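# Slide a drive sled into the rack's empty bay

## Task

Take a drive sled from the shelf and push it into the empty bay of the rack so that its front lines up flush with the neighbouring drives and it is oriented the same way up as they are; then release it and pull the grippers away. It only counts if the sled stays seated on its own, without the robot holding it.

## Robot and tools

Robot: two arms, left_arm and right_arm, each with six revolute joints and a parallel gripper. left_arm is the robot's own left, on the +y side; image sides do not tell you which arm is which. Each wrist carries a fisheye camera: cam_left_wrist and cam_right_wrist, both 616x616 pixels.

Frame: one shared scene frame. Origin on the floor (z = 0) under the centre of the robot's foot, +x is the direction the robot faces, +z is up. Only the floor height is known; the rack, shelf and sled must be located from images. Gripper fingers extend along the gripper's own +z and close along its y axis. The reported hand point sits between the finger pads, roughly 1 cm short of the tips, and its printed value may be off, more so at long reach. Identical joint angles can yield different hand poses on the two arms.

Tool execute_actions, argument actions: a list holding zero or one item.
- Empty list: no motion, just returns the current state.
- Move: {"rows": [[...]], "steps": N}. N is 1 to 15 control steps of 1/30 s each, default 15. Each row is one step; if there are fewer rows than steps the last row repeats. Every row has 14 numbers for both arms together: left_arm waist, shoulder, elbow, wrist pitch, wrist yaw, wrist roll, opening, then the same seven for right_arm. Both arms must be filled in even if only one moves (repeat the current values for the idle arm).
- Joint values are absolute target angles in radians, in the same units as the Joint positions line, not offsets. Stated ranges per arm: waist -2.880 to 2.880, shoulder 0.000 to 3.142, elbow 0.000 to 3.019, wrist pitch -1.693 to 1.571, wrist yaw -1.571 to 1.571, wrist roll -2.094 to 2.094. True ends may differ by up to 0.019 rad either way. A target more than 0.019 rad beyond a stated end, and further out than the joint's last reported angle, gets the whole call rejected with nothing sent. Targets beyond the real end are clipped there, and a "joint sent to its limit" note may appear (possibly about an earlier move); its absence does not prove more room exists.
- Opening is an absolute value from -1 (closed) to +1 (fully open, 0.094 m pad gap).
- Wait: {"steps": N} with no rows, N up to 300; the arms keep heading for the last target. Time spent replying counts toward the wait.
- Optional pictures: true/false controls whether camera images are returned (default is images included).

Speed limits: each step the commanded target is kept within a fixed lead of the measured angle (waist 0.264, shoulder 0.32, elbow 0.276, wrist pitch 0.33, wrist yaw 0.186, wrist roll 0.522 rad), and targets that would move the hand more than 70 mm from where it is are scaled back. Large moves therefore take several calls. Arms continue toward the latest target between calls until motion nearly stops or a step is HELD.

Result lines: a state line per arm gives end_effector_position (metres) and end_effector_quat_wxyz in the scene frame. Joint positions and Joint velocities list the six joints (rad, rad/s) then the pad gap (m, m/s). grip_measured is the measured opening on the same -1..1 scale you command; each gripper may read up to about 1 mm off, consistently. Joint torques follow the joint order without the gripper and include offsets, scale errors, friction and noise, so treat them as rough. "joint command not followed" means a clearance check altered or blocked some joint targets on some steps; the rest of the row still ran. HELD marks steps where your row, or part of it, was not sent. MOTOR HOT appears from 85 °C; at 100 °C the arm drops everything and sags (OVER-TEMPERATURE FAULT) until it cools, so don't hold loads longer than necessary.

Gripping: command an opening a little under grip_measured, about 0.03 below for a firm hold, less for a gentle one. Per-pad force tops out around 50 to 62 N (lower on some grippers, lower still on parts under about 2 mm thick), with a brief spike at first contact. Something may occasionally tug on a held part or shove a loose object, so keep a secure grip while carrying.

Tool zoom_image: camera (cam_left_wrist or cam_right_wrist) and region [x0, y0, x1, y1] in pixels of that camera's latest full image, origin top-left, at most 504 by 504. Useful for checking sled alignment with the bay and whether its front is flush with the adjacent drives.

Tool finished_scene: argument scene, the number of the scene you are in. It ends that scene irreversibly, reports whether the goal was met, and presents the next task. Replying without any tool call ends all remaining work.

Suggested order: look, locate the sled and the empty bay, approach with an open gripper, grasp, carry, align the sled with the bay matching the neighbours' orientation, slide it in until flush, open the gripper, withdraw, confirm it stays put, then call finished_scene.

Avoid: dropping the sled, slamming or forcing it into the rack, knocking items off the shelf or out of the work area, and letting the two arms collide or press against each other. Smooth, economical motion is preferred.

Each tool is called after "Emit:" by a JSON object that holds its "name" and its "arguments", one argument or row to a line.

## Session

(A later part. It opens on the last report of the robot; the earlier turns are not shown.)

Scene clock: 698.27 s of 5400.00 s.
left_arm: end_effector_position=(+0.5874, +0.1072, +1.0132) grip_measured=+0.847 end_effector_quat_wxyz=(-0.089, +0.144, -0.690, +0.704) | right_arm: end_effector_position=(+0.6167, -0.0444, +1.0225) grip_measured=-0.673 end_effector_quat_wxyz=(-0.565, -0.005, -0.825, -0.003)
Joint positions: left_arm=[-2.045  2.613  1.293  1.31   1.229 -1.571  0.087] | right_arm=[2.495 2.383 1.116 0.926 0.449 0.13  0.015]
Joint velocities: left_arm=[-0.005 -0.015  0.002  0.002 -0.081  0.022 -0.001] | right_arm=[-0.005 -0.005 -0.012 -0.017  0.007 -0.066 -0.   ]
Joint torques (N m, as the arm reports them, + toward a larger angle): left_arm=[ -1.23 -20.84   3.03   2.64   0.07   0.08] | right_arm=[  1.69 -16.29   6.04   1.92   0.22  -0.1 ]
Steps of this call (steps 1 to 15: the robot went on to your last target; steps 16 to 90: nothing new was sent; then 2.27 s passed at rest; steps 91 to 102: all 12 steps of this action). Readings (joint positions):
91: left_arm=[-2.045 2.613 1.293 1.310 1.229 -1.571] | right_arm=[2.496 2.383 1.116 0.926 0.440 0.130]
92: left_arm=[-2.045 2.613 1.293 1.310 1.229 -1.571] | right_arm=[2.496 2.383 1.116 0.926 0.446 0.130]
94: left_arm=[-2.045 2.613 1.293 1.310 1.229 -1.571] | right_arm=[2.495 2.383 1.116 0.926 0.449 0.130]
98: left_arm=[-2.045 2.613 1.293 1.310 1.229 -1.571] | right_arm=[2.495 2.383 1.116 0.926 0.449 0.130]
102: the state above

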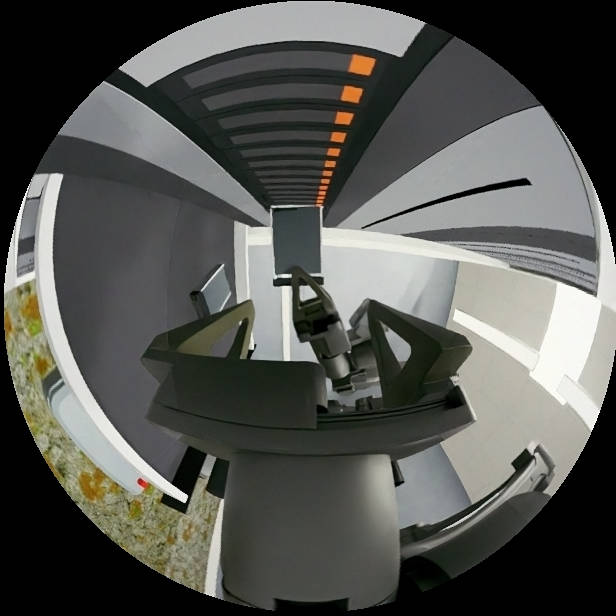

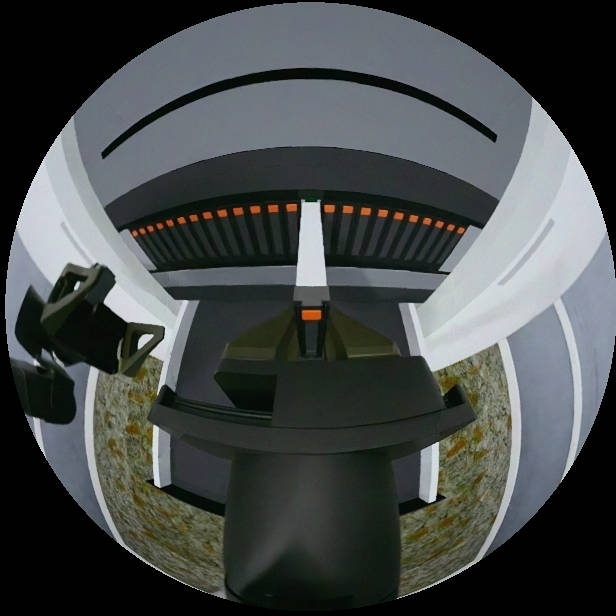

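Emit:
{"name": "execute_actions", "arguments": {
  "actions": [
    {"rows":[[-2.05,2.6,1.3,1.33,1.23,-1.57,0.85,2.485,2.39,1.155,0.925,0.448,0.12,-0.71],[-2.05,2.6,1.3,1.33,1.23,-1.57,0.85,2.485,2.39,1.155,0.925,0.448,0.12,-0.71],[-2.05,2.6,1.3,1.33,1.23,-1.57,0.85,2.48,2.392,1.165,0.918,0.444,0.12,-0.71],[-2.05,2.6,1.3,1.33,1.23,-1.57,0.85,2.48,2.392,1.165,0.918,0.444,0.12,-0.71],[-2.05,2.6,1.3,1.33,1.23,-1.57,0.85,2.475,2.394,1.175,0.912,0.44,0.12,-0.71],[-2.05,2.6,1.3,1.33,1.23,-1.57,0.85,2.475,2.394,1.175,0.912,0.44,0.12,-0.71],[-2.05,2.6,1.3,1.33,1.23,-1.57,0.85,2.472,2.396,1.185,0.905,0.437,0.12,-0.71]],"steps":15}
  ]
}}

Emit:
{"name": "zoom_image", "arguments": {
  "camera": "cam_right_wrist",
  "region": [250,170,370,300]
}}

Emit:
{"name": "zoom_image", "arguments": {
  "camera": "cam_left_wrist",
  "region": [230,170,370,320]
}}

Scene clock: 710.93 s of 5400.00 s.
left_arm: end_effector_position=(+0.5874, +0.1072, +1.0132) grip_measured=+0.847 end_effector_quat_wxyz=(-0.089, +0.144, -0.690, +0.704) | right_arm: end_effector_position=(+0.6300, -0.0457, +1.0252) grip_measured=-0.673 end_effector_quat_wxyz=(-0.566, -0.007, -0.824, -0.005)
Joint positions: left_arm=[-2.045  2.613  1.293  1.31   1.229 -1.571  0.087] | right_arm=[2.482 2.385 1.147 0.902 0.436 0.129 0.015]
Joint velocities: left_arm=[-0.015  0.005 -0.012  0.002 -0.081 -0.081 -0.   ] | right_arm=[ 0.005  0.005 -0.022  0.012 -0.022  0.066 -0.   ]
Joint torques (N m, as the arm reports them, + toward a larger angle): left_arm=[ -1.21 -20.84   3.05   2.65   0.07   0.08] | right_arm=[  0.88 -16.02   7.16   1.81   0.13  -0.08]
Steps of this call (steps 1 to 15: the robot went on to your last target; steps 16 to 90: nothing new was sent; then 9.17 s passed at rest; steps 91 to 105: all 15 steps of this action). Readings (joint positions):
91: left_arm=[-2.045 2.613 1.293 1.310 1.229 -1.571] | right_arm=[2.495 2.383 1.116 0.926 0.449 0.130]
92: left_arm=[-2.045 2.613 1.293 1.310 1.229 -1.571] | right_arm=[2.495 2.383 1.116 0.926 0.449 0.130]
94: left_arm=[-2.045 2.613 1.293 1.310 1.229 -1.571] | right_arm=[2.494 2.383 1.119 0.922 0.447 0.130]
98: left_arm=[-2.045 2.613 1.293 1.310 1.229 -1.571] | right_arm=[2.488 2.383 1.140 0.910 0.439 0.130]
105: the state above

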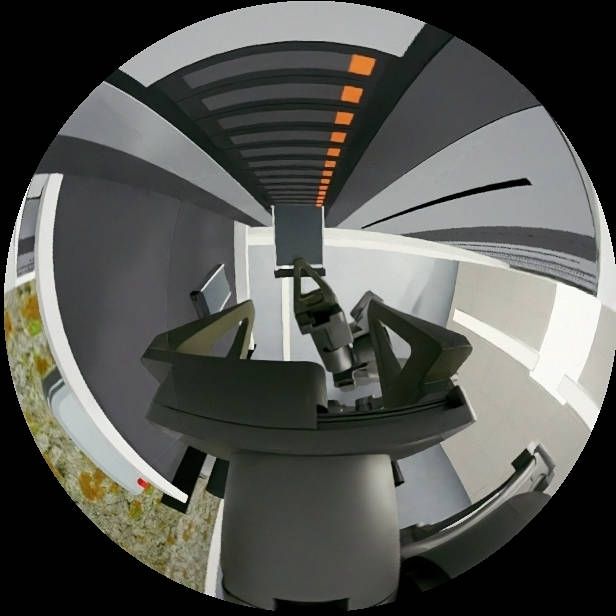

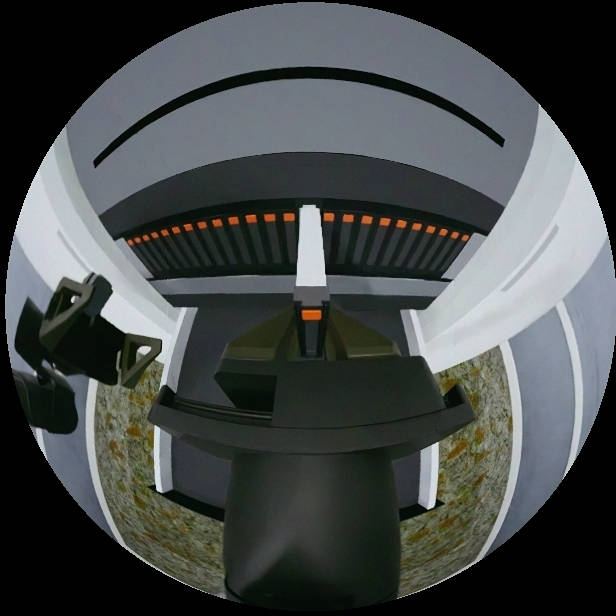

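Region (250, 170, 370, 300) of cam_right_wrist's 616x616 image, scaled by 3.877, with more detail than that image has; it fills the left 465 columns of this view, and the rest is white.

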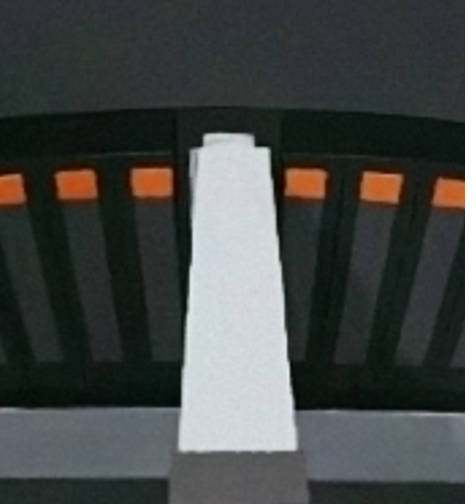

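Region (230, 170, 370, 320) of cam_left_wrist's 616x616 image, scaled by 3.360, with more detail than that image has; it fills the left 470 columns of this view, and the rest is white.

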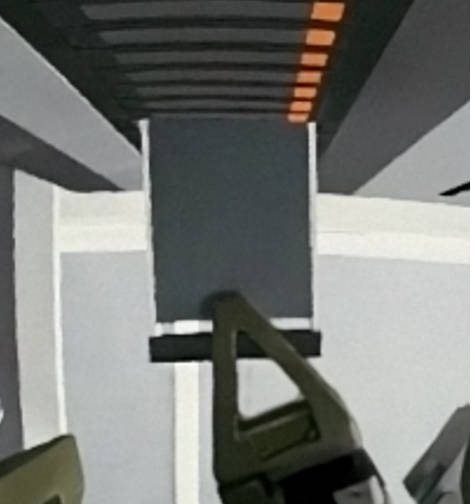

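Emit:
{"name": "execute_actions", "arguments": {
  "actions": [
    {"rows":[[-2.05,2.6,1.3,1.33,1.23,-1.57,0.85,2.468,2.399,1.2,0.893,0.431,0.12,-0.71],[-2.05,2.6,1.3,1.33,1.23,-1.57,0.85,2.468,2.399,1.2,0.893,0.431,0.12,-0.71],[-2.05,2.6,1.3,1.33,1.23,-1.57,0.85,2.468,2.399,1.2,0.893,0.431,0.12,-0.71],[-2.05,2.6,1.3,1.33,1.23,-1.57,0.85,2.463,2.402,1.216,0.881,0.425,0.12,-0.71],[-2.05,2.6,1.3,1.33,1.23,-1.57,0.85,2.463,2.402,1.216,0.881,0.425,0.12,-0.71],[-2.05,2.6,1.3,1.33,1.23,-1.57,0.85,2.463,2.402,1.216,0.881,0.425,0.12,-0.71],[-2.05,2.6,1.3,1.33,1.23,-1.57,0.85,2.458,2.405,1.232,0.869,0.419,0.12,-0.71],[-2.05,2.6,1.3,1.33,1.23,-1.57,0.85,2.458,2.405,1.232,0.869,0.419,0.12,-0.71],[-2.05,2.6,1.3,1.33,1.23,-1.57,0.85,2.458,2.405,1.232,0.869,0.419,0.12,-0.71],[-2.05,2.6,1.3,1.33,1.23,-1.57,0.85,2.453,2.409,1.25,0.857,0.413,0.12,-0.71]],"steps":15}
  ]
}}

Scene clock: 721.40 s of 5400.00 s.
left_arm: end_effector_position=(+0.5874, +0.1072, +1.0132) grip_measured=+0.847 end_effector_quat_wxyz=(-0.089, +0.144, -0.690, +0.704) | right_arm: end_effector_position=(+0.6512, -0.0452, +1.0247) grip_measured=-0.673 end_effector_quat_wxyz=(-0.564, -0.007, -0.826, -0.009)
Joint positions: left_arm=[-2.045  2.613  1.293  1.31   1.229 -1.571  0.087] | right_arm=[2.465 2.399 1.206 0.856 0.412 0.129 0.015]
Joint velocities: left_arm=[ 0.005 -0.015 -0.007 -0.002 -0.037 -0.051  0.   ] | right_arm=[-0.015  0.005  0.002  0.017 -0.037  0.007 -0.   ]
Joint torques (N m, as the arm reports them, + toward a larger angle): left_arm=[ -1.22 -20.83   3.02   2.66   0.07   0.09] | right_arm=[  0.91 -16.83   8.2    1.59   0.09  -0.06]
Steps of this call (steps 1 to 15: the robot went on to your last target; steps 16 to 90: nothing new was sent; then 6.97 s passed at rest; steps 91 to 105: all 15 steps of this action). Readings (joint positions):
91: left_arm=[-2.045 2.613 1.293 1.310 1.229 -1.571] | right_arm=[2.482 2.385 1.148 0.900 0.434 0.129]
92: left_arm=[-2.045 2.613 1.293 1.310 1.229 -1.571] | right_arm=[2.482 2.385 1.151 0.897 0.433 0.129]
94: left_arm=[-2.045 2.613 1.293 1.310 1.229 -1.571] | right_arm=[2.480 2.388 1.159 0.891 0.430 0.129]
98: left_arm=[-2.045 2.613 1.293 1.310 1.229 -1.571] | right_arm=[2.473 2.393 1.181 0.874 0.422 0.129]
105: the state above

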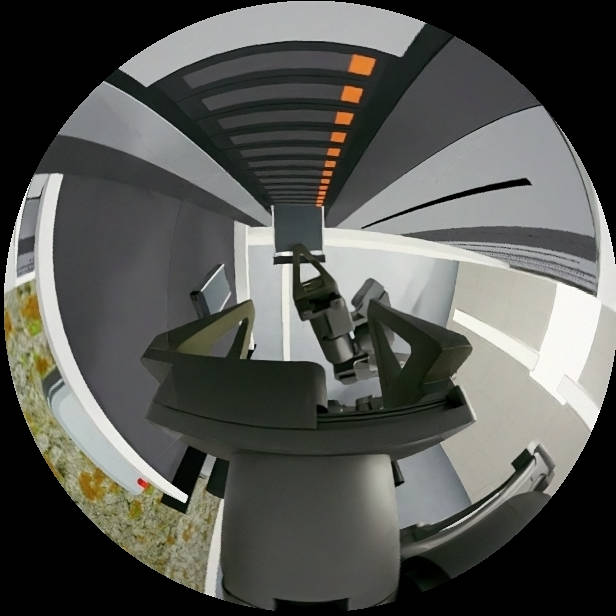

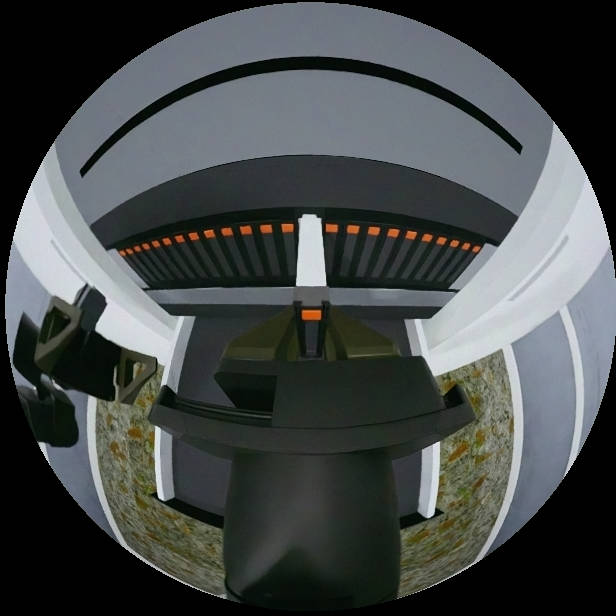

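Emit:
{"name": "execute_actions", "arguments": {
  "actions": [
    {"rows":[[-2.05,2.6,1.3,1.33,1.23,-1.57,0.85,2.448,2.413,1.268,0.845,0.407,0.12,-0.71],[-2.05,2.6,1.3,1.33,1.23,-1.57,0.85,2.448,2.413,1.268,0.845,0.407,0.12,-0.71],[-2.05,2.6,1.3,1.33,1.23,-1.57,0.85,2.448,2.413,1.268,0.845,0.407,0.12,-0.71],[-2.05,2.6,1.3,1.33,1.23,-1.57,0.85,2.443,2.418,1.286,0.833,0.401,0.12,-0.71],[-2.05,2.6,1.3,1.33,1.23,-1.57,0.85,2.443,2.418,1.286,0.833,0.401,0.12,-0.71],[-2.05,2.6,1.3,1.33,1.23,-1.57,0.85,2.443,2.418,1.286,0.833,0.401,0.12,-0.71],[-2.05,2.6,1.3,1.33,1.23,-1.57,0.85,2.438,2.423,1.304,0.821,0.395,0.12,-0.71],[-2.05,2.6,1.3,1.33,1.23,-1.57,0.85,2.438,2.423,1.304,0.821,0.395,0.12,-0.71],[-2.05,2.6,1.3,1.33,1.23,-1.57,0.85,2.438,2.423,1.304,0.821,0.395,0.12,-0.71],[-2.05,2.6,1.3,1.33,1.23,-1.57,0.85,2.433,2.428,1.322,0.809,0.389,0.12,-0.71]],"steps":15}
  ]
}}

Scene clock: 733.10 s of 5400.00 s.
left_arm: end_effector_position=(+0.5874, +0.1072, +1.0132) grip_measured=+0.847 end_effector_quat_wxyz=(-0.089, +0.144, -0.690, +0.704) | right_arm: end_effector_position=(+0.6670, -0.0442, +1.0228) grip_measured=-0.673 end_effector_quat_wxyz=(-0.561, -0.006, -0.828, -0.011)
Joint positions: left_arm=[-2.045  2.613  1.293  1.31   1.229 -1.571  0.087] | right_arm=[2.453 2.412 1.254 0.815 0.395 0.129 0.015]
Joint velocities: left_arm=[-0.005 -0.005  0.017  0.002 -0.022 -0.081 -0.   ] | right_arm=[-0.024  0.005  0.027 -0.007 -0.081 -0.051 -0.001]
Joint torques (N m, as the arm reports them, + toward a larger angle): left_arm=[ -1.25 -20.73   3.     2.69   0.07   0.09] | right_arm=[  0.24 -17.67  10.45   1.65  -0.21  -0.05]
Steps of this call (steps 1 to 15: the robot went on to your last target; steps 16 to 90: nothing new was sent; then 8.20 s passed at rest; steps 91 to 105: all 15 steps of this action). Readings (joint positions):
91: left_arm=[-2.045 2.613 1.293 1.310 1.229 -1.571] | right_arm=[2.464 2.399 1.207 0.854 0.411 0.129]
92: left_arm=[-2.045 2.613 1.293 1.310 1.229 -1.571] | right_arm=[2.464 2.399 1.210 0.852 0.411 0.129]
94: left_arm=[-2.045 2.613 1.293 1.310 1.229 -1.571] | right_arm=[2.463 2.400 1.215 0.845 0.409 0.129]
98: left_arm=[-2.045 2.613 1.293 1.310 1.229 -1.571] | right_arm=[2.460 2.403 1.228 0.833 0.404 0.129]
105: the state above

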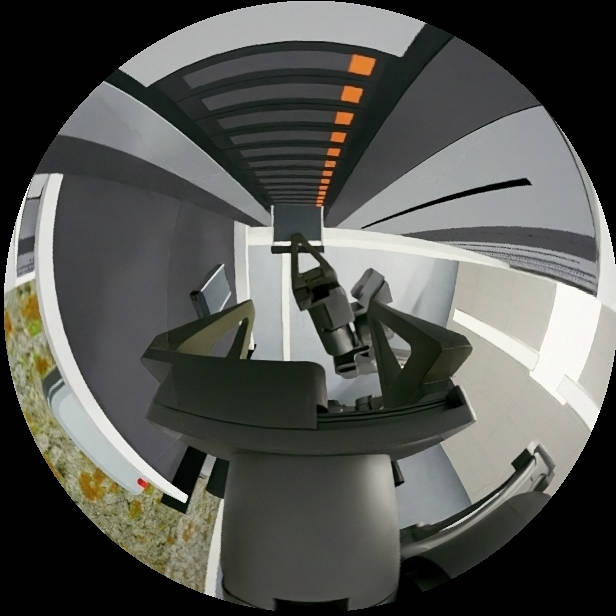

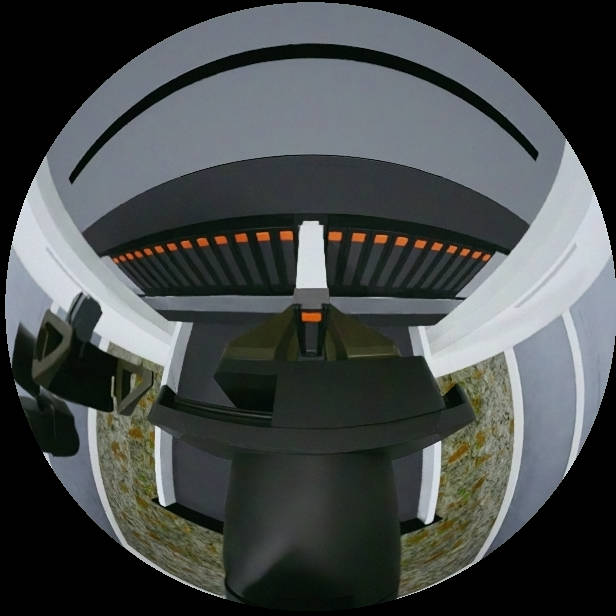

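Emit:
{"name": "execute_actions", "arguments": {
  "actions": [
    {"rows":[[-2.02,2.6,1.3,1.33,1.23,-1.57,0.6,2.438,2.428,1.32,0.805,0.387,0.12,-0.71],[-2.0,2.6,1.3,1.33,1.23,-1.57,0.5,2.438,2.428,1.32,0.805,0.387,0.12,-0.71],[-1.98,2.6,1.3,1.33,1.23,-1.57,0.4,2.438,2.428,1.32,0.805,0.387,0.12,-0.71],[-1.96,2.6,1.3,1.33,1.23,-1.57,0.3,2.433,2.433,1.34,0.793,0.381,0.12,-0.71],[-1.96,2.6,1.3,1.33,1.23,-1.57,0.3,2.433,2.433,1.34,0.793,0.381,0.12,-0.71],[-1.96,2.6,1.3,1.33,1.23,-1.57,0.3,2.433,2.433,1.34,0.793,0.381,0.12,-0.71],[-1.96,2.6,1.3,1.33,1.23,-1.57,0.3,2.428,2.438,1.36,0.781,0.375,0.12,-0.71],[-1.96,2.6,1.3,1.33,1.23,-1.57,0.3,2.428,2.438,1.36,0.781,0.375,0.12,-0.71],[-1.96,2.6,1.3,1.33,1.23,-1.57,0.3,2.428,2.438,1.36,0.781,0.375,0.12,-0.71],[-1.96,2.6,1.3,1.33,1.23,-1.57,0.3,2.423,2.443,1.38,0.77,0.37,0.12,-0.71]],"steps":15}
  ]
}}

Scene clock: 744.67 s of 5400.00 s.
left_arm: end_effector_position=(+0.6010, +0.1679, +1.0104) grip_measured=+0.303 end_effector_quat_wxyz=(-0.123, +0.179, -0.684, +0.696) | right_arm: end_effector_position=(+0.6872, -0.0443, +1.0219) grip_measured=-0.673 end_effector_quat_wxyz=(-0.560, -0.006, -0.828, -0.014)
Joint positions: left_arm=[-1.947  2.613  1.293  1.31   1.229 -1.571  0.061] | right_arm=[2.438 2.431 1.315 0.774 0.376 0.127 0.015]
Joint velocities: left_arm=[-0.034 -0.005 -0.037 -0.007  0.007  0.007 -0.   ] | right_arm=[ 0.015 -0.005  0.007 -0.027 -0.022  0.022 -0.   ]
Joint torques (N m, as the arm reports them, + toward a larger angle): left_arm=[ -1.61 -20.76   3.02   2.67   0.08   0.08] | right_arm=[  0.98 -17.84  10.48   1.52  -0.21  -0.01]
Steps of this call (steps 1 to 15: the robot went on to your last target; steps 16 to 90: nothing new was sent; then 8.07 s passed at rest; steps 91 to 105: all 15 steps of this action). Readings (joint positions):
91: left_arm=[-2.044 2.613 1.293 1.310 1.229 -1.571] | right_arm=[2.453 2.412 1.254 0.814 0.394 0.129]
92: left_arm=[-2.042 2.613 1.293 1.310 1.229 -1.571] | right_arm=[2.453 2.412 1.254 0.814 0.394 0.129]
94: left_arm=[-2.028 2.613 1.293 1.310 1.229 -1.571] | right_arm=[2.452 2.412 1.257 0.811 0.392 0.129]
98: left_arm=[-1.974 2.613 1.293 1.310 1.229 -1.571] | right_arm=[2.449 2.418 1.279 0.794 0.388 0.129]
105: the state above

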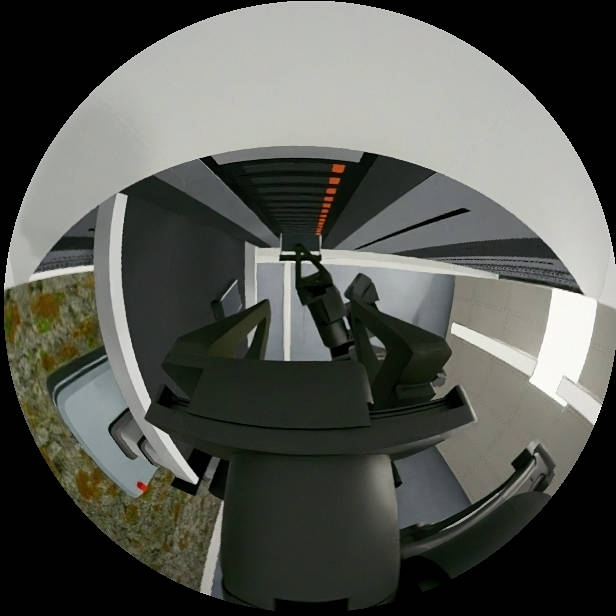

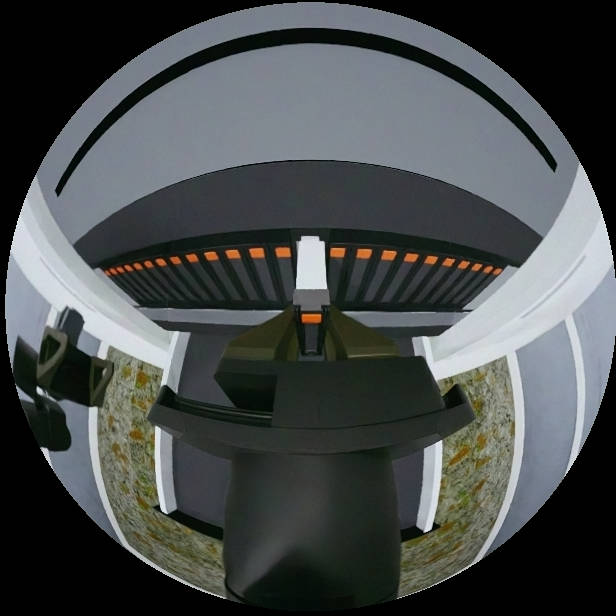

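Emit:
{"name": "execute_actions", "arguments": {
  "actions": [
    {"rows":[[-1.97,2.6,1.3,1.33,1.23,-1.57,0.3,2.423,2.447,1.38,0.765,0.368,0.12,-0.71],[-1.97,2.6,1.3,1.33,1.23,-1.57,0.3,2.423,2.447,1.38,0.765,0.368,0.12,-0.71],[-1.97,2.6,1.3,1.33,1.23,-1.57,0.3,2.418,2.453,1.4,0.753,0.362,0.12,-0.71],[-1.97,2.6,1.3,1.33,1.23,-1.57,0.3,2.418,2.453,1.4,0.753,0.362,0.12,-0.71],[-1.97,2.6,1.3,1.33,1.23,-1.57,0.3,2.418,2.453,1.4,0.753,0.362,0.12,-0.71],[-1.97,2.6,1.3,1.33,1.23,-1.57,0.3,2.413,2.46,1.42,0.741,0.356,0.12,-0.71],[-1.97,2.6,1.3,1.33,1.23,-1.57,0.3,2.413,2.46,1.42,0.741,0.356,0.12,-0.71],[-1.97,2.6,1.3,1.33,1.23,-1.57,0.3,2.413,2.46,1.42,0.741,0.356,0.12,-0.71],[-1.97,2.6,1.3,1.33,1.23,-1.57,0.3,2.408,2.467,1.44,0.73,0.35,0.12,-0.71]],"steps":15}
  ]
}}

Scene clock: 754.43 s of 5400.00 s.
left_arm: end_effector_position=(+0.5993, +0.1585, +1.0108) grip_measured=+0.303 end_effector_quat_wxyz=(-0.118, +0.174, -0.685, +0.697) | right_arm: end_effector_position=(+0.7068, -0.0440, +1.0218) grip_measured=-0.673 end_effector_quat_wxyz=(-0.561, -0.005, -0.828, -0.016)
Joint positions: left_arm=[-1.962  2.613  1.293  1.31   1.229 -1.571  0.061] | right_arm=[2.424 2.45  1.375 0.737 0.359 0.123 0.015]
Joint velocities: left_arm=[ 0.005  0.005  0.012  0.002 -0.066 -0.022 -0.   ] | right_arm=[-0.015 -0.005 -0.012 -0.002  0.037 -0.022 -0.   ]
Joint torques (N m, as the arm reports them, + toward a larger angle): left_arm=[ -1.41 -20.81   3.     2.67   0.07   0.08] | right_arm=[  0.38 -17.49  10.82   1.48  -0.33   0.  ]
Steps of this call (steps 1 to 15: the robot went on to your last target; steps 16 to 90: nothing new was sent; then 6.27 s passed at rest; steps 91 to 105: all 15 steps of this action). Readings (joint positions):
91: left_arm=[-1.953 2.613 1.293 1.310 1.229 -1.571] | right_arm=[2.438 2.431 1.315 0.773 0.376 0.127]
92: left_arm=[-1.953 2.613 1.293 1.310 1.229 -1.571] | right_arm=[2.438 2.431 1.315 0.773 0.376 0.127]
94: left_arm=[-1.955 2.613 1.293 1.310 1.229 -1.571] | right_arm=[2.437 2.433 1.323 0.766 0.373 0.127]
98: left_arm=[-1.960 2.613 1.293 1.310 1.229 -1.571] | right_arm=[2.430 2.442 1.350 0.750 0.365 0.126]
105: the state above

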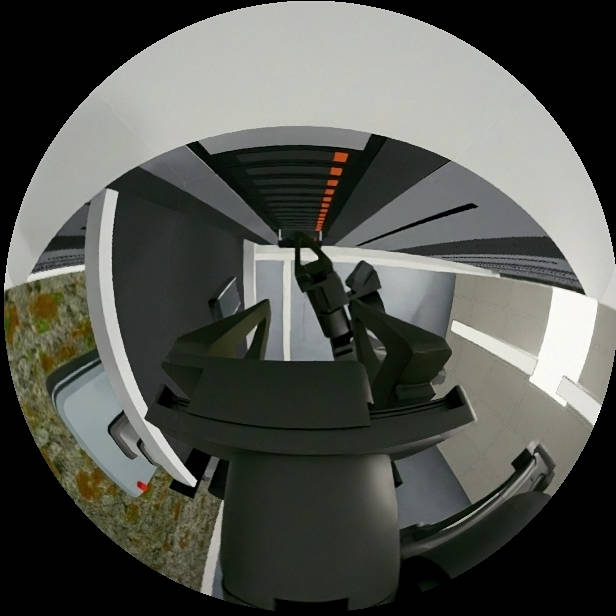

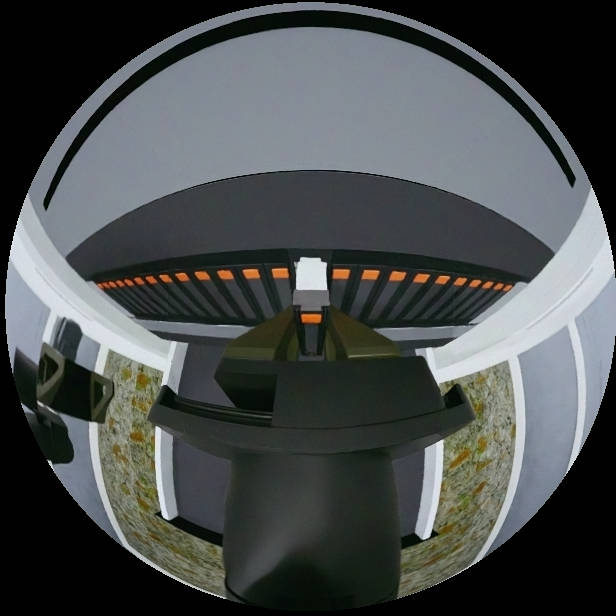

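Emit:
{"name": "execute_actions", "arguments": {
  "actions": [
    {"rows":[[-1.97,2.6,1.3,1.33,1.23,-1.57,0.3,2.41,2.468,1.44,0.728,0.35,0.12,-0.71],[-1.97,2.6,1.3,1.33,1.23,-1.57,0.3,2.41,2.468,1.44,0.728,0.35,0.12,-0.71],[-1.97,2.6,1.3,1.33,1.23,-1.57,0.3,2.405,2.475,1.46,0.716,0.344,0.12,-0.71],[-1.97,2.6,1.3,1.33,1.23,-1.57,0.3,2.405,2.475,1.46,0.716,0.344,0.12,-0.71],[-1.97,2.6,1.3,1.33,1.23,-1.57,0.3,2.405,2.475,1.46,0.716,0.344,0.12,-0.71],[-1.97,2.6,1.3,1.33,1.23,-1.57,0.3,2.4,2.482,1.48,0.705,0.338,0.12,-0.71]],"steps":15}
  ]
}}

Emit:
{"name": "zoom_image", "arguments": {
  "camera": "cam_left_wrist",
  "region": [250,190,370,310]
}}

Scene clock: 762.97 s of 5400.00 s.
left_arm: end_effector_position=(+0.5993, +0.1585, +1.0108) grip_measured=+0.303 end_effector_quat_wxyz=(-0.118, +0.174, -0.685, +0.697) | right_arm: end_effector_position=(+0.7070, -0.0438, +1.0202) grip_measured=-0.673 end_effector_quat_wxyz=(-0.557, -0.004, -0.831, -0.015)
Joint positions: left_arm=[-1.962  2.613  1.293  1.31   1.229 -1.571  0.061] | right_arm=[2.424 2.45  1.379 0.723 0.358 0.123 0.015]
Joint velocities: left_arm=[ 0.005 -0.005 -0.012 -0.012  0.007  0.007 -0.001] | right_arm=[ 0.005 -0.005  0.007  0.002 -0.051  0.022  0.001]
Joint torques (N m, as the arm reports them, + toward a larger angle): left_arm=[ -1.38 -20.78   3.01   2.68   0.07   0.08] | right_arm=[ -0.54 -16.63  13.94   0.98  -0.81  -0.01]
Steps of this call (steps 1 to 15: the robot went on to your last target; steps 16 to 90: nothing new was sent; then 5.03 s passed at rest; steps 91 to 105: all 15 steps of this action). Readings (joint positions):
91: left_arm=[-1.962 2.613 1.293 1.310 1.229 -1.571] | right_arm=[2.424 2.450 1.375 0.737 0.359 0.123]
92: left_arm=[-1.962 2.613 1.293 1.310 1.229 -1.571] | right_arm=[2.424 2.450 1.375 0.737 0.359 0.123]
94: left_arm=[-1.962 2.613 1.293 1.310 1.229 -1.571] | right_arm=[2.424 2.450 1.376 0.733 0.359 0.123]
98: left_arm=[-1.962 2.613 1.293 1.310 1.229 -1.571] | right_arm=[2.424 2.450 1.379 0.725 0.358 0.123]
105: the state above

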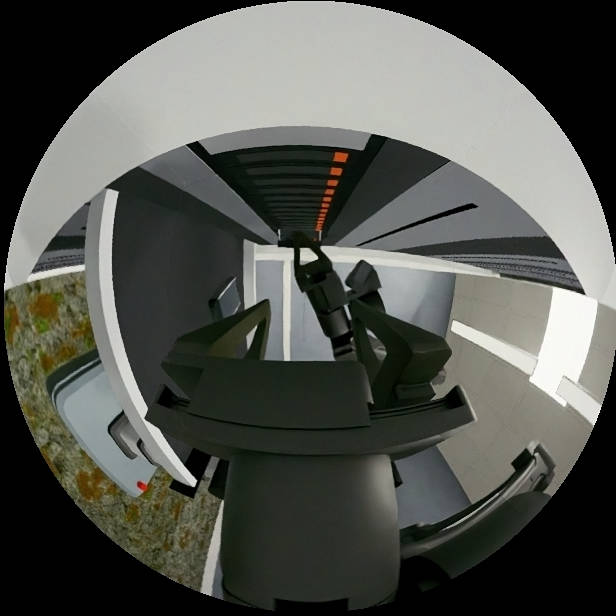

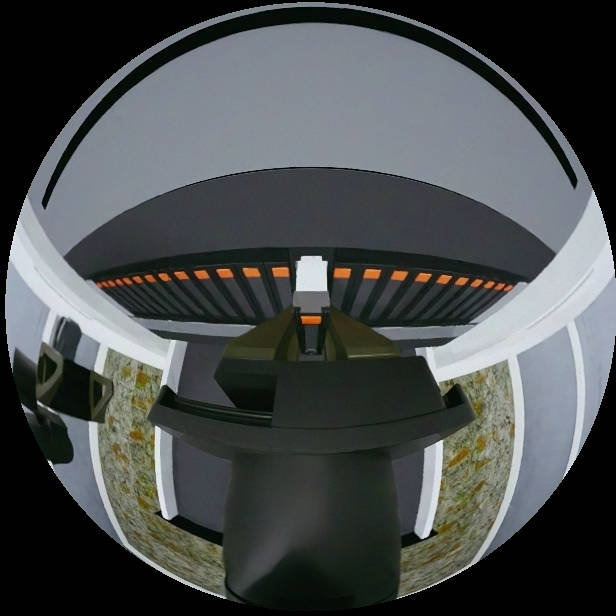

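Region (250, 190, 370, 310) of cam_left_wrist's 616x616 image, scaled by 4.200, with more detail than that image has.

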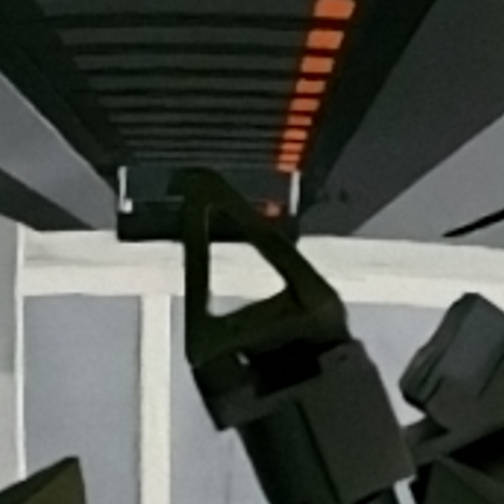

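Emit:
{"name": "execute_actions", "arguments": {
  "actions": [
    {"rows":[[-1.97,2.6,1.3,1.33,1.23,-1.57,0.3,2.424,2.45,1.39,0.73,0.358,0.12,-0.4],[-1.97,2.6,1.3,1.33,1.23,-1.57,0.3,2.424,2.45,1.39,0.73,0.358,0.12,-0.4],[-1.97,2.6,1.3,1.33,1.23,-1.57,0.3,2.424,2.45,1.39,0.73,0.358,0.12,-0.4],[-1.97,2.6,1.3,1.33,1.23,-1.57,0.3,2.424,2.45,1.39,0.73,0.358,0.12,-0.4],[-1.97,2.6,1.3,1.33,1.23,-1.57,0.3,2.424,2.45,1.39,0.73,0.358,0.12,-0.4],[-1.97,2.6,1.3,1.33,1.23,-1.57,0.3,2.43,2.44,1.36,0.75,0.368,0.12,-0.4],[-1.97,2.6,1.3,1.33,1.23,-1.57,0.3,2.437,2.425,1.33,0.77,0.378,0.12,-0.4],[-1.97,2.6,1.3,1.33,1.23,-1.57,0.3,2.445,2.41,1.3,0.79,0.388,0.12,-0.4],[-1.97,2.6,1.3,1.33,1.23,-1.57,0.3,2.455,2.395,1.265,0.815,0.398,0.12,-0.4],[-1.97,2.6,1.3,1.33,1.23,-1.57,0.3,2.465,2.385,1.23,0.84,0.408,0.12,-0.4]],"steps":15}
  ]
}}

Scene clock: 778.07 s of 5400.00 s.
left_arm: end_effector_position=(+0.5993, +0.1585, +1.0108) grip_measured=+0.303 end_effector_quat_wxyz=(-0.118, +0.174, -0.685, +0.697) | right_arm: end_effector_position=(+0.6637, -0.0389, +1.0354) grip_measured=-0.401 end_effector_quat_wxyz=(-0.567, -0.004, -0.824, -0.011)
Joint positions: left_arm=[-1.962  2.613  1.293  1.31   1.229 -1.571  0.061] | right_arm=[2.465 2.388 1.237 0.824 0.405 0.123 0.028]
Joint velocities: left_arm=[-0.015 -0.015  0.027  0.002 -0.007 -0.066 -0.   ] | right_arm=[ 0.122  0.005  0.002  0.056 -0.066 -0.051  0.001]
Joint torques (N m, as the arm reports them, + toward a larger angle): left_arm=[ -1.46 -20.79   3.02   2.69   0.07   0.08] | right_arm=[  0.68 -17.74   4.33   2.44   0.19  -0.01]
Steps of this call (steps 1 to 15: the robot went on to your last target; steps 16 to 90: nothing new was sent; then 11.60 s passed at rest; steps 91 to 105: all 15 steps of this action). Readings (joint positions):
91: left_arm=[-1.962 2.613 1.293 1.310 1.229 -1.571] | right_arm=[2.426 2.449 1.378 0.723 0.357 0.123]
92: left_arm=[-1.962 2.613 1.293 1.310 1.229 -1.571] | right_arm=[2.428 2.450 1.378 0.723 0.356 0.123]
94: left_arm=[-1.962 2.613 1.293 1.310 1.229 -1.571] | right_arm=[2.429 2.450 1.378 0.723 0.356 0.123]
98: left_arm=[-1.962 2.613 1.293 1.310 1.229 -1.571] | right_arm=[2.430 2.442 1.356 0.748 0.377 0.123]
105: the state above

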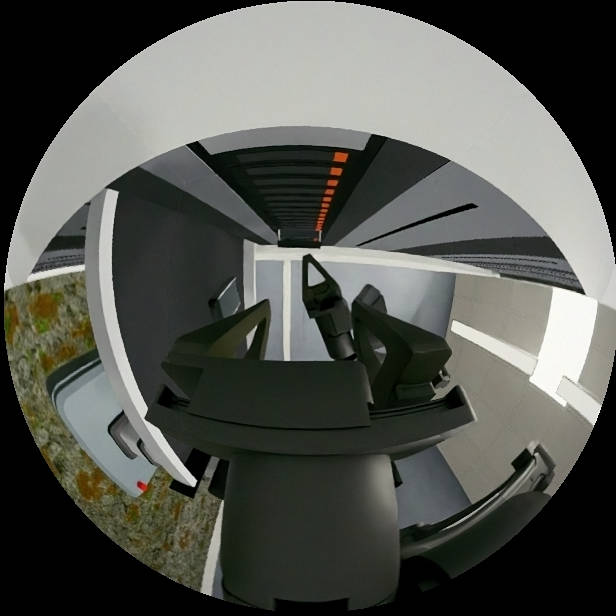

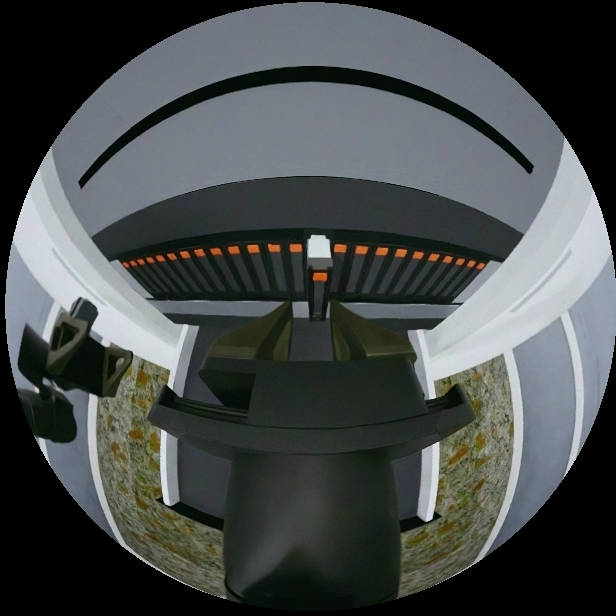

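Emit:
{"name": "execute_actions", "arguments": {
  "actions": [
    {"rows":[[-1.97,2.6,1.3,1.33,1.23,-1.57,0.3,2.452,2.425,1.235,0.83,0.4,0.12,-1]],"steps":15}
  ]
}}

Scene clock: 782.67 s of 5400.00 s.
left_arm: end_effector_position=(+0.5993, +0.1585, +1.0108) grip_measured=+0.303 end_effector_quat_wxyz=(-0.118, +0.174, -0.685, +0.697) | right_arm: end_effector_position=(+0.6613, -0.0429, +1.0253) grip_measured=-0.987 end_effector_quat_wxyz=(-0.562, -0.003, -0.827, -0.009)
Joint positions: left_arm=[-1.962  2.613  1.293  1.31   1.229 -1.571  0.061] | right_arm=[2.46  2.404 1.237 0.826 0.403 0.123 0.001]
Joint velocities: left_arm=[-0.015  0.005  0.007 -0.017 -0.007  0.007 -0.002] | right_arm=[-0.015  0.015 -0.027  0.002  0.051 -0.037 -0.   ]
Joint torques (N m, as the arm reports them, + toward a larger angle): left_arm=[ -1.46 -20.9    3.03   2.67   0.07   0.08] | right_arm=[  1.46 -16.42   4.8    1.95  -0.05  -0.01]
Steps of this call (steps 1 to 15: the robot went on to your last target; steps 16 to 90: nothing new was sent; then 1.10 s passed at rest; steps 91 to 105: all 15 steps of this action). Readings (joint positions):
91: left_arm=[-1.962 2.613 1.293 1.310 1.229 -1.571] | right_arm=[2.469 2.389 1.237 0.826 0.404 0.123]
92: left_arm=[-1.962 2.613 1.293 1.310 1.229 -1.571] | right_arm=[2.469 2.390 1.237 0.826 0.403 0.123]
94: left_arm=[-1.962 2.613 1.293 1.310 1.229 -1.571] | right_arm=[2.466 2.393 1.237 0.826 0.403 0.123]
98: left_arm=[-1.962 2.613 1.293 1.310 1.229 -1.571] | right_arm=[2.461 2.401 1.237 0.826 0.403 0.123]
105: the state above

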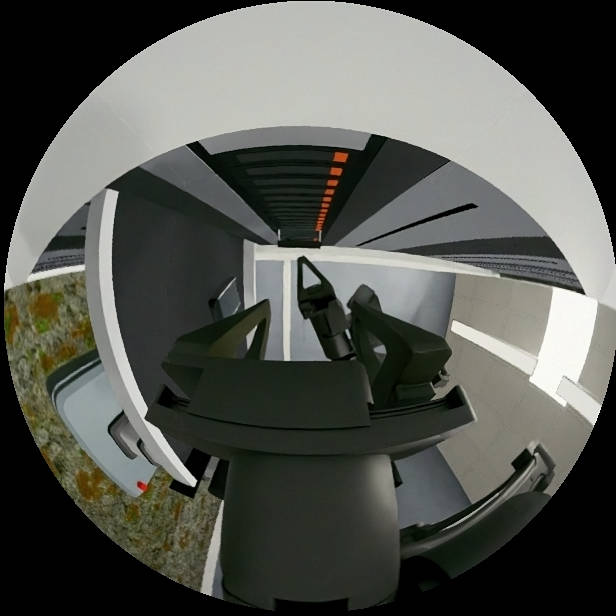

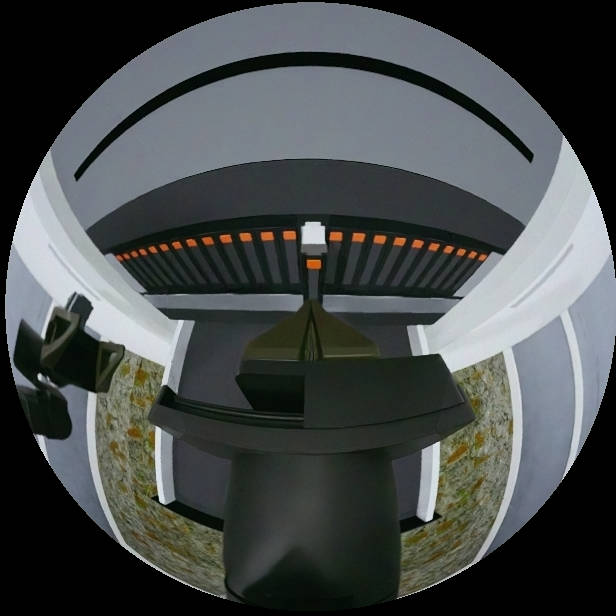

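Emit:
{"name": "execute_actions", "arguments": {
  "actions": [
    {"rows":[[-1.97,2.6,1.3,1.33,1.23,-1.57,0.3,2.448,2.425,1.28,0.82,0.398,0.12,-1],[-1.97,2.6,1.3,1.33,1.23,-1.57,0.3,2.443,2.42,1.3,0.81,0.393,0.12,-1],[-1.97,2.6,1.3,1.33,1.23,-1.57,0.3,2.438,2.425,1.32,0.8,0.388,0.12,-1],[-1.97,2.6,1.3,1.33,1.23,-1.57,0.3,2.438,2.425,1.32,0.8,0.388,0.12,-1],[-1.97,2.6,1.3,1.33,1.23,-1.57,0.3,2.433,2.432,1.34,0.788,0.382,0.12,-1],[-1.97,2.6,1.3,1.33,1.23,-1.57,0.3,2.433,2.432,1.34,0.788,0.382,0.12,-1],[-1.97,2.6,1.3,1.33,1.23,-1.57,0.3,2.428,2.439,1.36,0.776,0.376,0.12,-1],[-1.97,2.6,1.3,1.33,1.23,-1.57,0.3,2.428,2.439,1.36,0.776,0.376,0.12,-1],[-1.97,2.6,1.3,1.33,1.23,-1.57,0.3,2.423,2.446,1.38,0.765,0.37,0.12,-1],[-1.97,2.6,1.3,1.33,1.23,-1.57,0.3,2.423,2.446,1.38,0.765,0.37,0.12,-1],[-1.97,2.6,1.3,1.33,1.23,-1.57,0.3,2.418,2.453,1.4,0.753,0.364,0.12,-1]],"steps":15}
  ]
}}

Scene clock: 792.97 s of 5400.00 s.
left_arm: end_effector_position=(+0.5993, +0.1585, +1.0108) grip_measured=+0.303 end_effector_quat_wxyz=(-0.118, +0.174, -0.685, +0.697) | right_arm: end_effector_position=(+0.7065, -0.0405, +1.0407) grip_measured=-0.987 end_effector_quat_wxyz=(-0.574, -0.008, -0.819, -0.021)
Joint positions: left_arm=[-1.962  2.613  1.293  1.31   1.229 -1.571  0.061] | right_arm=[2.431 2.422 1.356 0.762 0.363 0.123 0.001]
Joint velocities: left_arm=[ 0.005 -0.005 -0.007 -0.002 -0.051  0.037  0.   ] | right_arm=[-0.005  0.034 -0.002 -0.046  0.007 -0.022 -0.001]
Joint torques (N m, as the arm reports them, + toward a larger angle): left_arm=[ -1.5  -20.88   3.03   2.66   0.07   0.08] | right_arm=[  0.52 -16.82   9.36   1.44   0.03  -0.01]
Steps of this call (steps 1 to 15: the robot went on to your last target; steps 16 to 90: nothing new was sent; then 6.80 s passed at rest; steps 91 to 105: all 15 steps of this action). Readings (joint positions):
91: left_arm=[-1.962 2.613 1.293 1.310 1.229 -1.571] | right_arm=[2.459 2.404 1.237 0.826 0.402 0.123]
92: left_arm=[-1.962 2.613 1.293 1.310 1.229 -1.571] | right_arm=[2.459 2.404 1.241 0.824 0.399 0.123]
94: left_arm=[-1.962 2.613 1.293 1.310 1.229 -1.571] | right_arm=[2.457 2.407 1.259 0.813 0.392 0.123]
98: left_arm=[-1.962 2.613 1.293 1.310 1.229 -1.571] | right_arm=[2.446 2.413 1.310 0.791 0.380 0.123]
105: the state above

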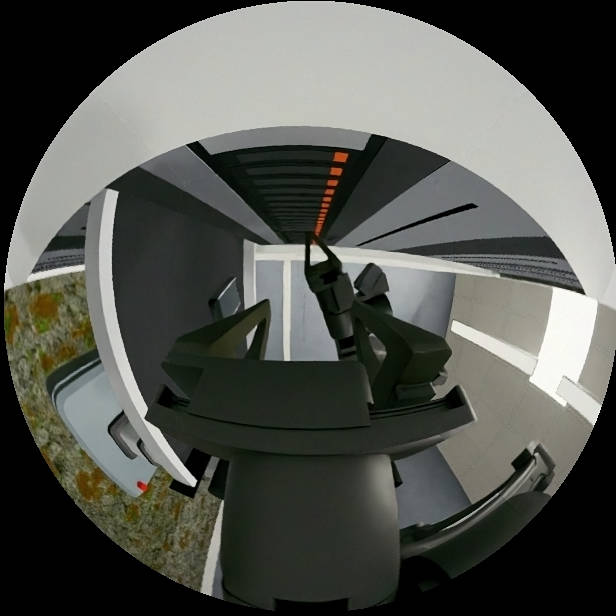

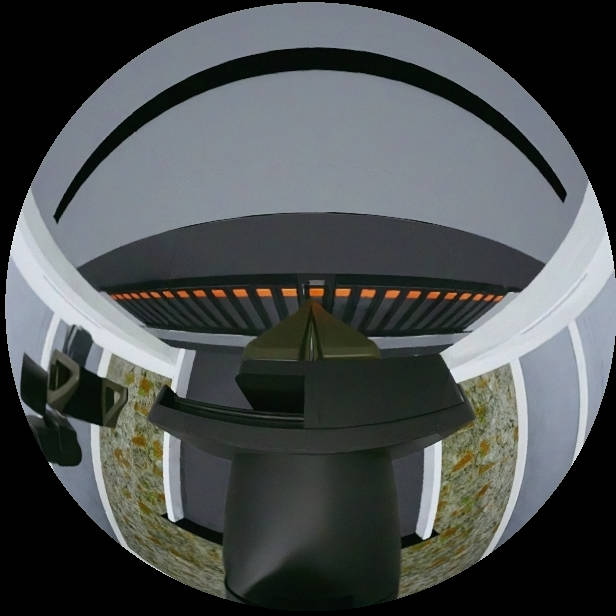

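Emit:
{"name": "execute_actions", "arguments": {
  "actions": [
    {"rows":[[-1.97,2.6,1.3,1.33,1.23,-1.57,0.3,2.418,2.46,1.4,0.753,0.364,0.12,-1]],"steps":15}
  ]
}}

Emit:
{"name": "zoom_image", "arguments": {
  "camera": "cam_right_wrist",
  "region": [250,230,370,350]
}}

Emit:
{"name": "zoom_image", "arguments": {
  "camera": "cam_left_wrist",
  "region": [250,190,370,310]
}}

Scene clock: 798.83 s of 5400.00 s.
left_arm: end_effector_position=(+0.5993, +0.1585, +1.0108) grip_measured=+0.303 end_effector_quat_wxyz=(-0.118, +0.174, -0.685, +0.697) | right_arm: end_effector_position=(+0.7051, -0.0431, +1.0320) grip_measured=-0.987 end_effector_quat_wxyz=(-0.569, -0.008, -0.822, -0.019)
Joint positions: left_arm=[-1.962  2.613  1.293  1.31   1.229 -1.571  0.061] | right_arm=[2.428 2.434 1.359 0.76  0.363 0.123 0.001]
Joint velocities: left_arm=[ 0.005 -0.015  0.002  0.002  0.007 -0.007 -0.   ] | right_arm=[-0.005  0.005 -0.007 -0.027  0.022 -0.066 -0.   ]
Joint torques (N m, as the arm reports them, + toward a larger angle): left_arm=[ -1.4  -20.8    3.04   2.69   0.07   0.08] | right_arm=[  0.95 -17.17   9.01   1.49   0.06   0.01]
Steps of this call (steps 1 to 15: the robot went on to your last target; steps 16 to 90: nothing new was sent; then 2.37 s passed at rest; steps 91 to 105: all 15 steps of this action). Readings (joint positions):
91: left_arm=[-1.962 2.613 1.293 1.310 1.229 -1.571] | right_arm=[2.428 2.430 1.359 0.760 0.363 0.123]
92: left_arm=[-1.962 2.613 1.293 1.310 1.229 -1.571] | right_arm=[2.428 2.431 1.359 0.760 0.363 0.123]
94: left_arm=[-1.962 2.613 1.293 1.310 1.229 -1.571] | right_arm=[2.428 2.431 1.359 0.760 0.363 0.123]
98: left_arm=[-1.962 2.613 1.293 1.310 1.229 -1.571] | right_arm=[2.428 2.434 1.359 0.760 0.363 0.123]
105: the state above

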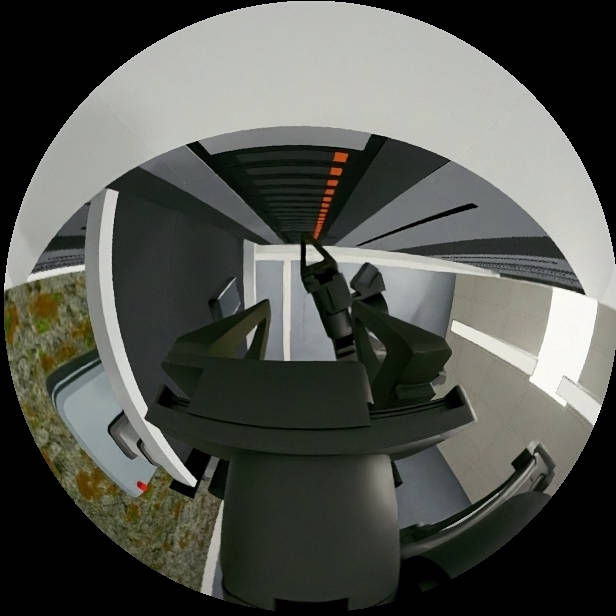

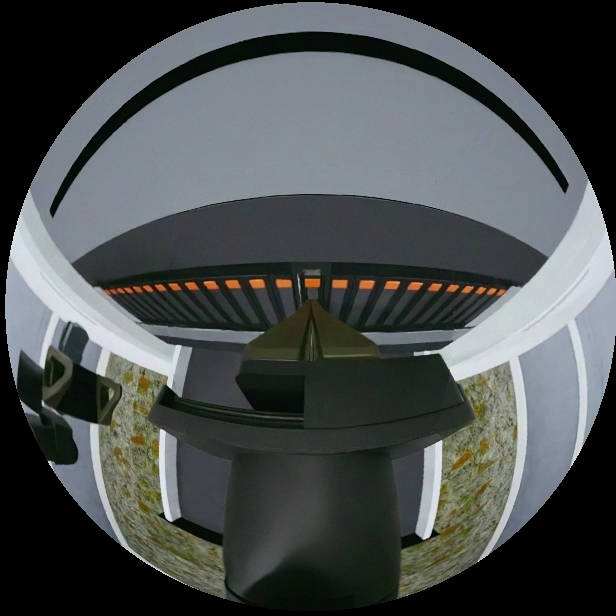

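Region (250, 230, 370, 350) of cam_right_wrist's 616x616 image, scaled by 4.200, with more detail than that image has.

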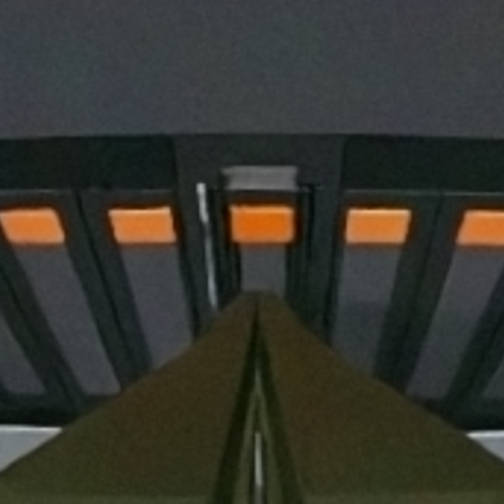

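Region (250, 190, 370, 310) of cam_left_wrist's 616x616 image, scaled by 4.200, with more detail than that image has.

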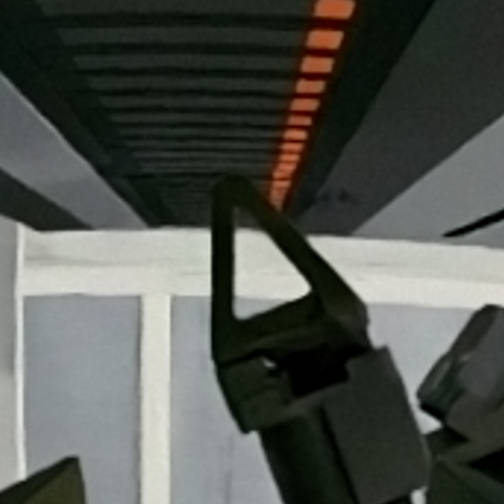

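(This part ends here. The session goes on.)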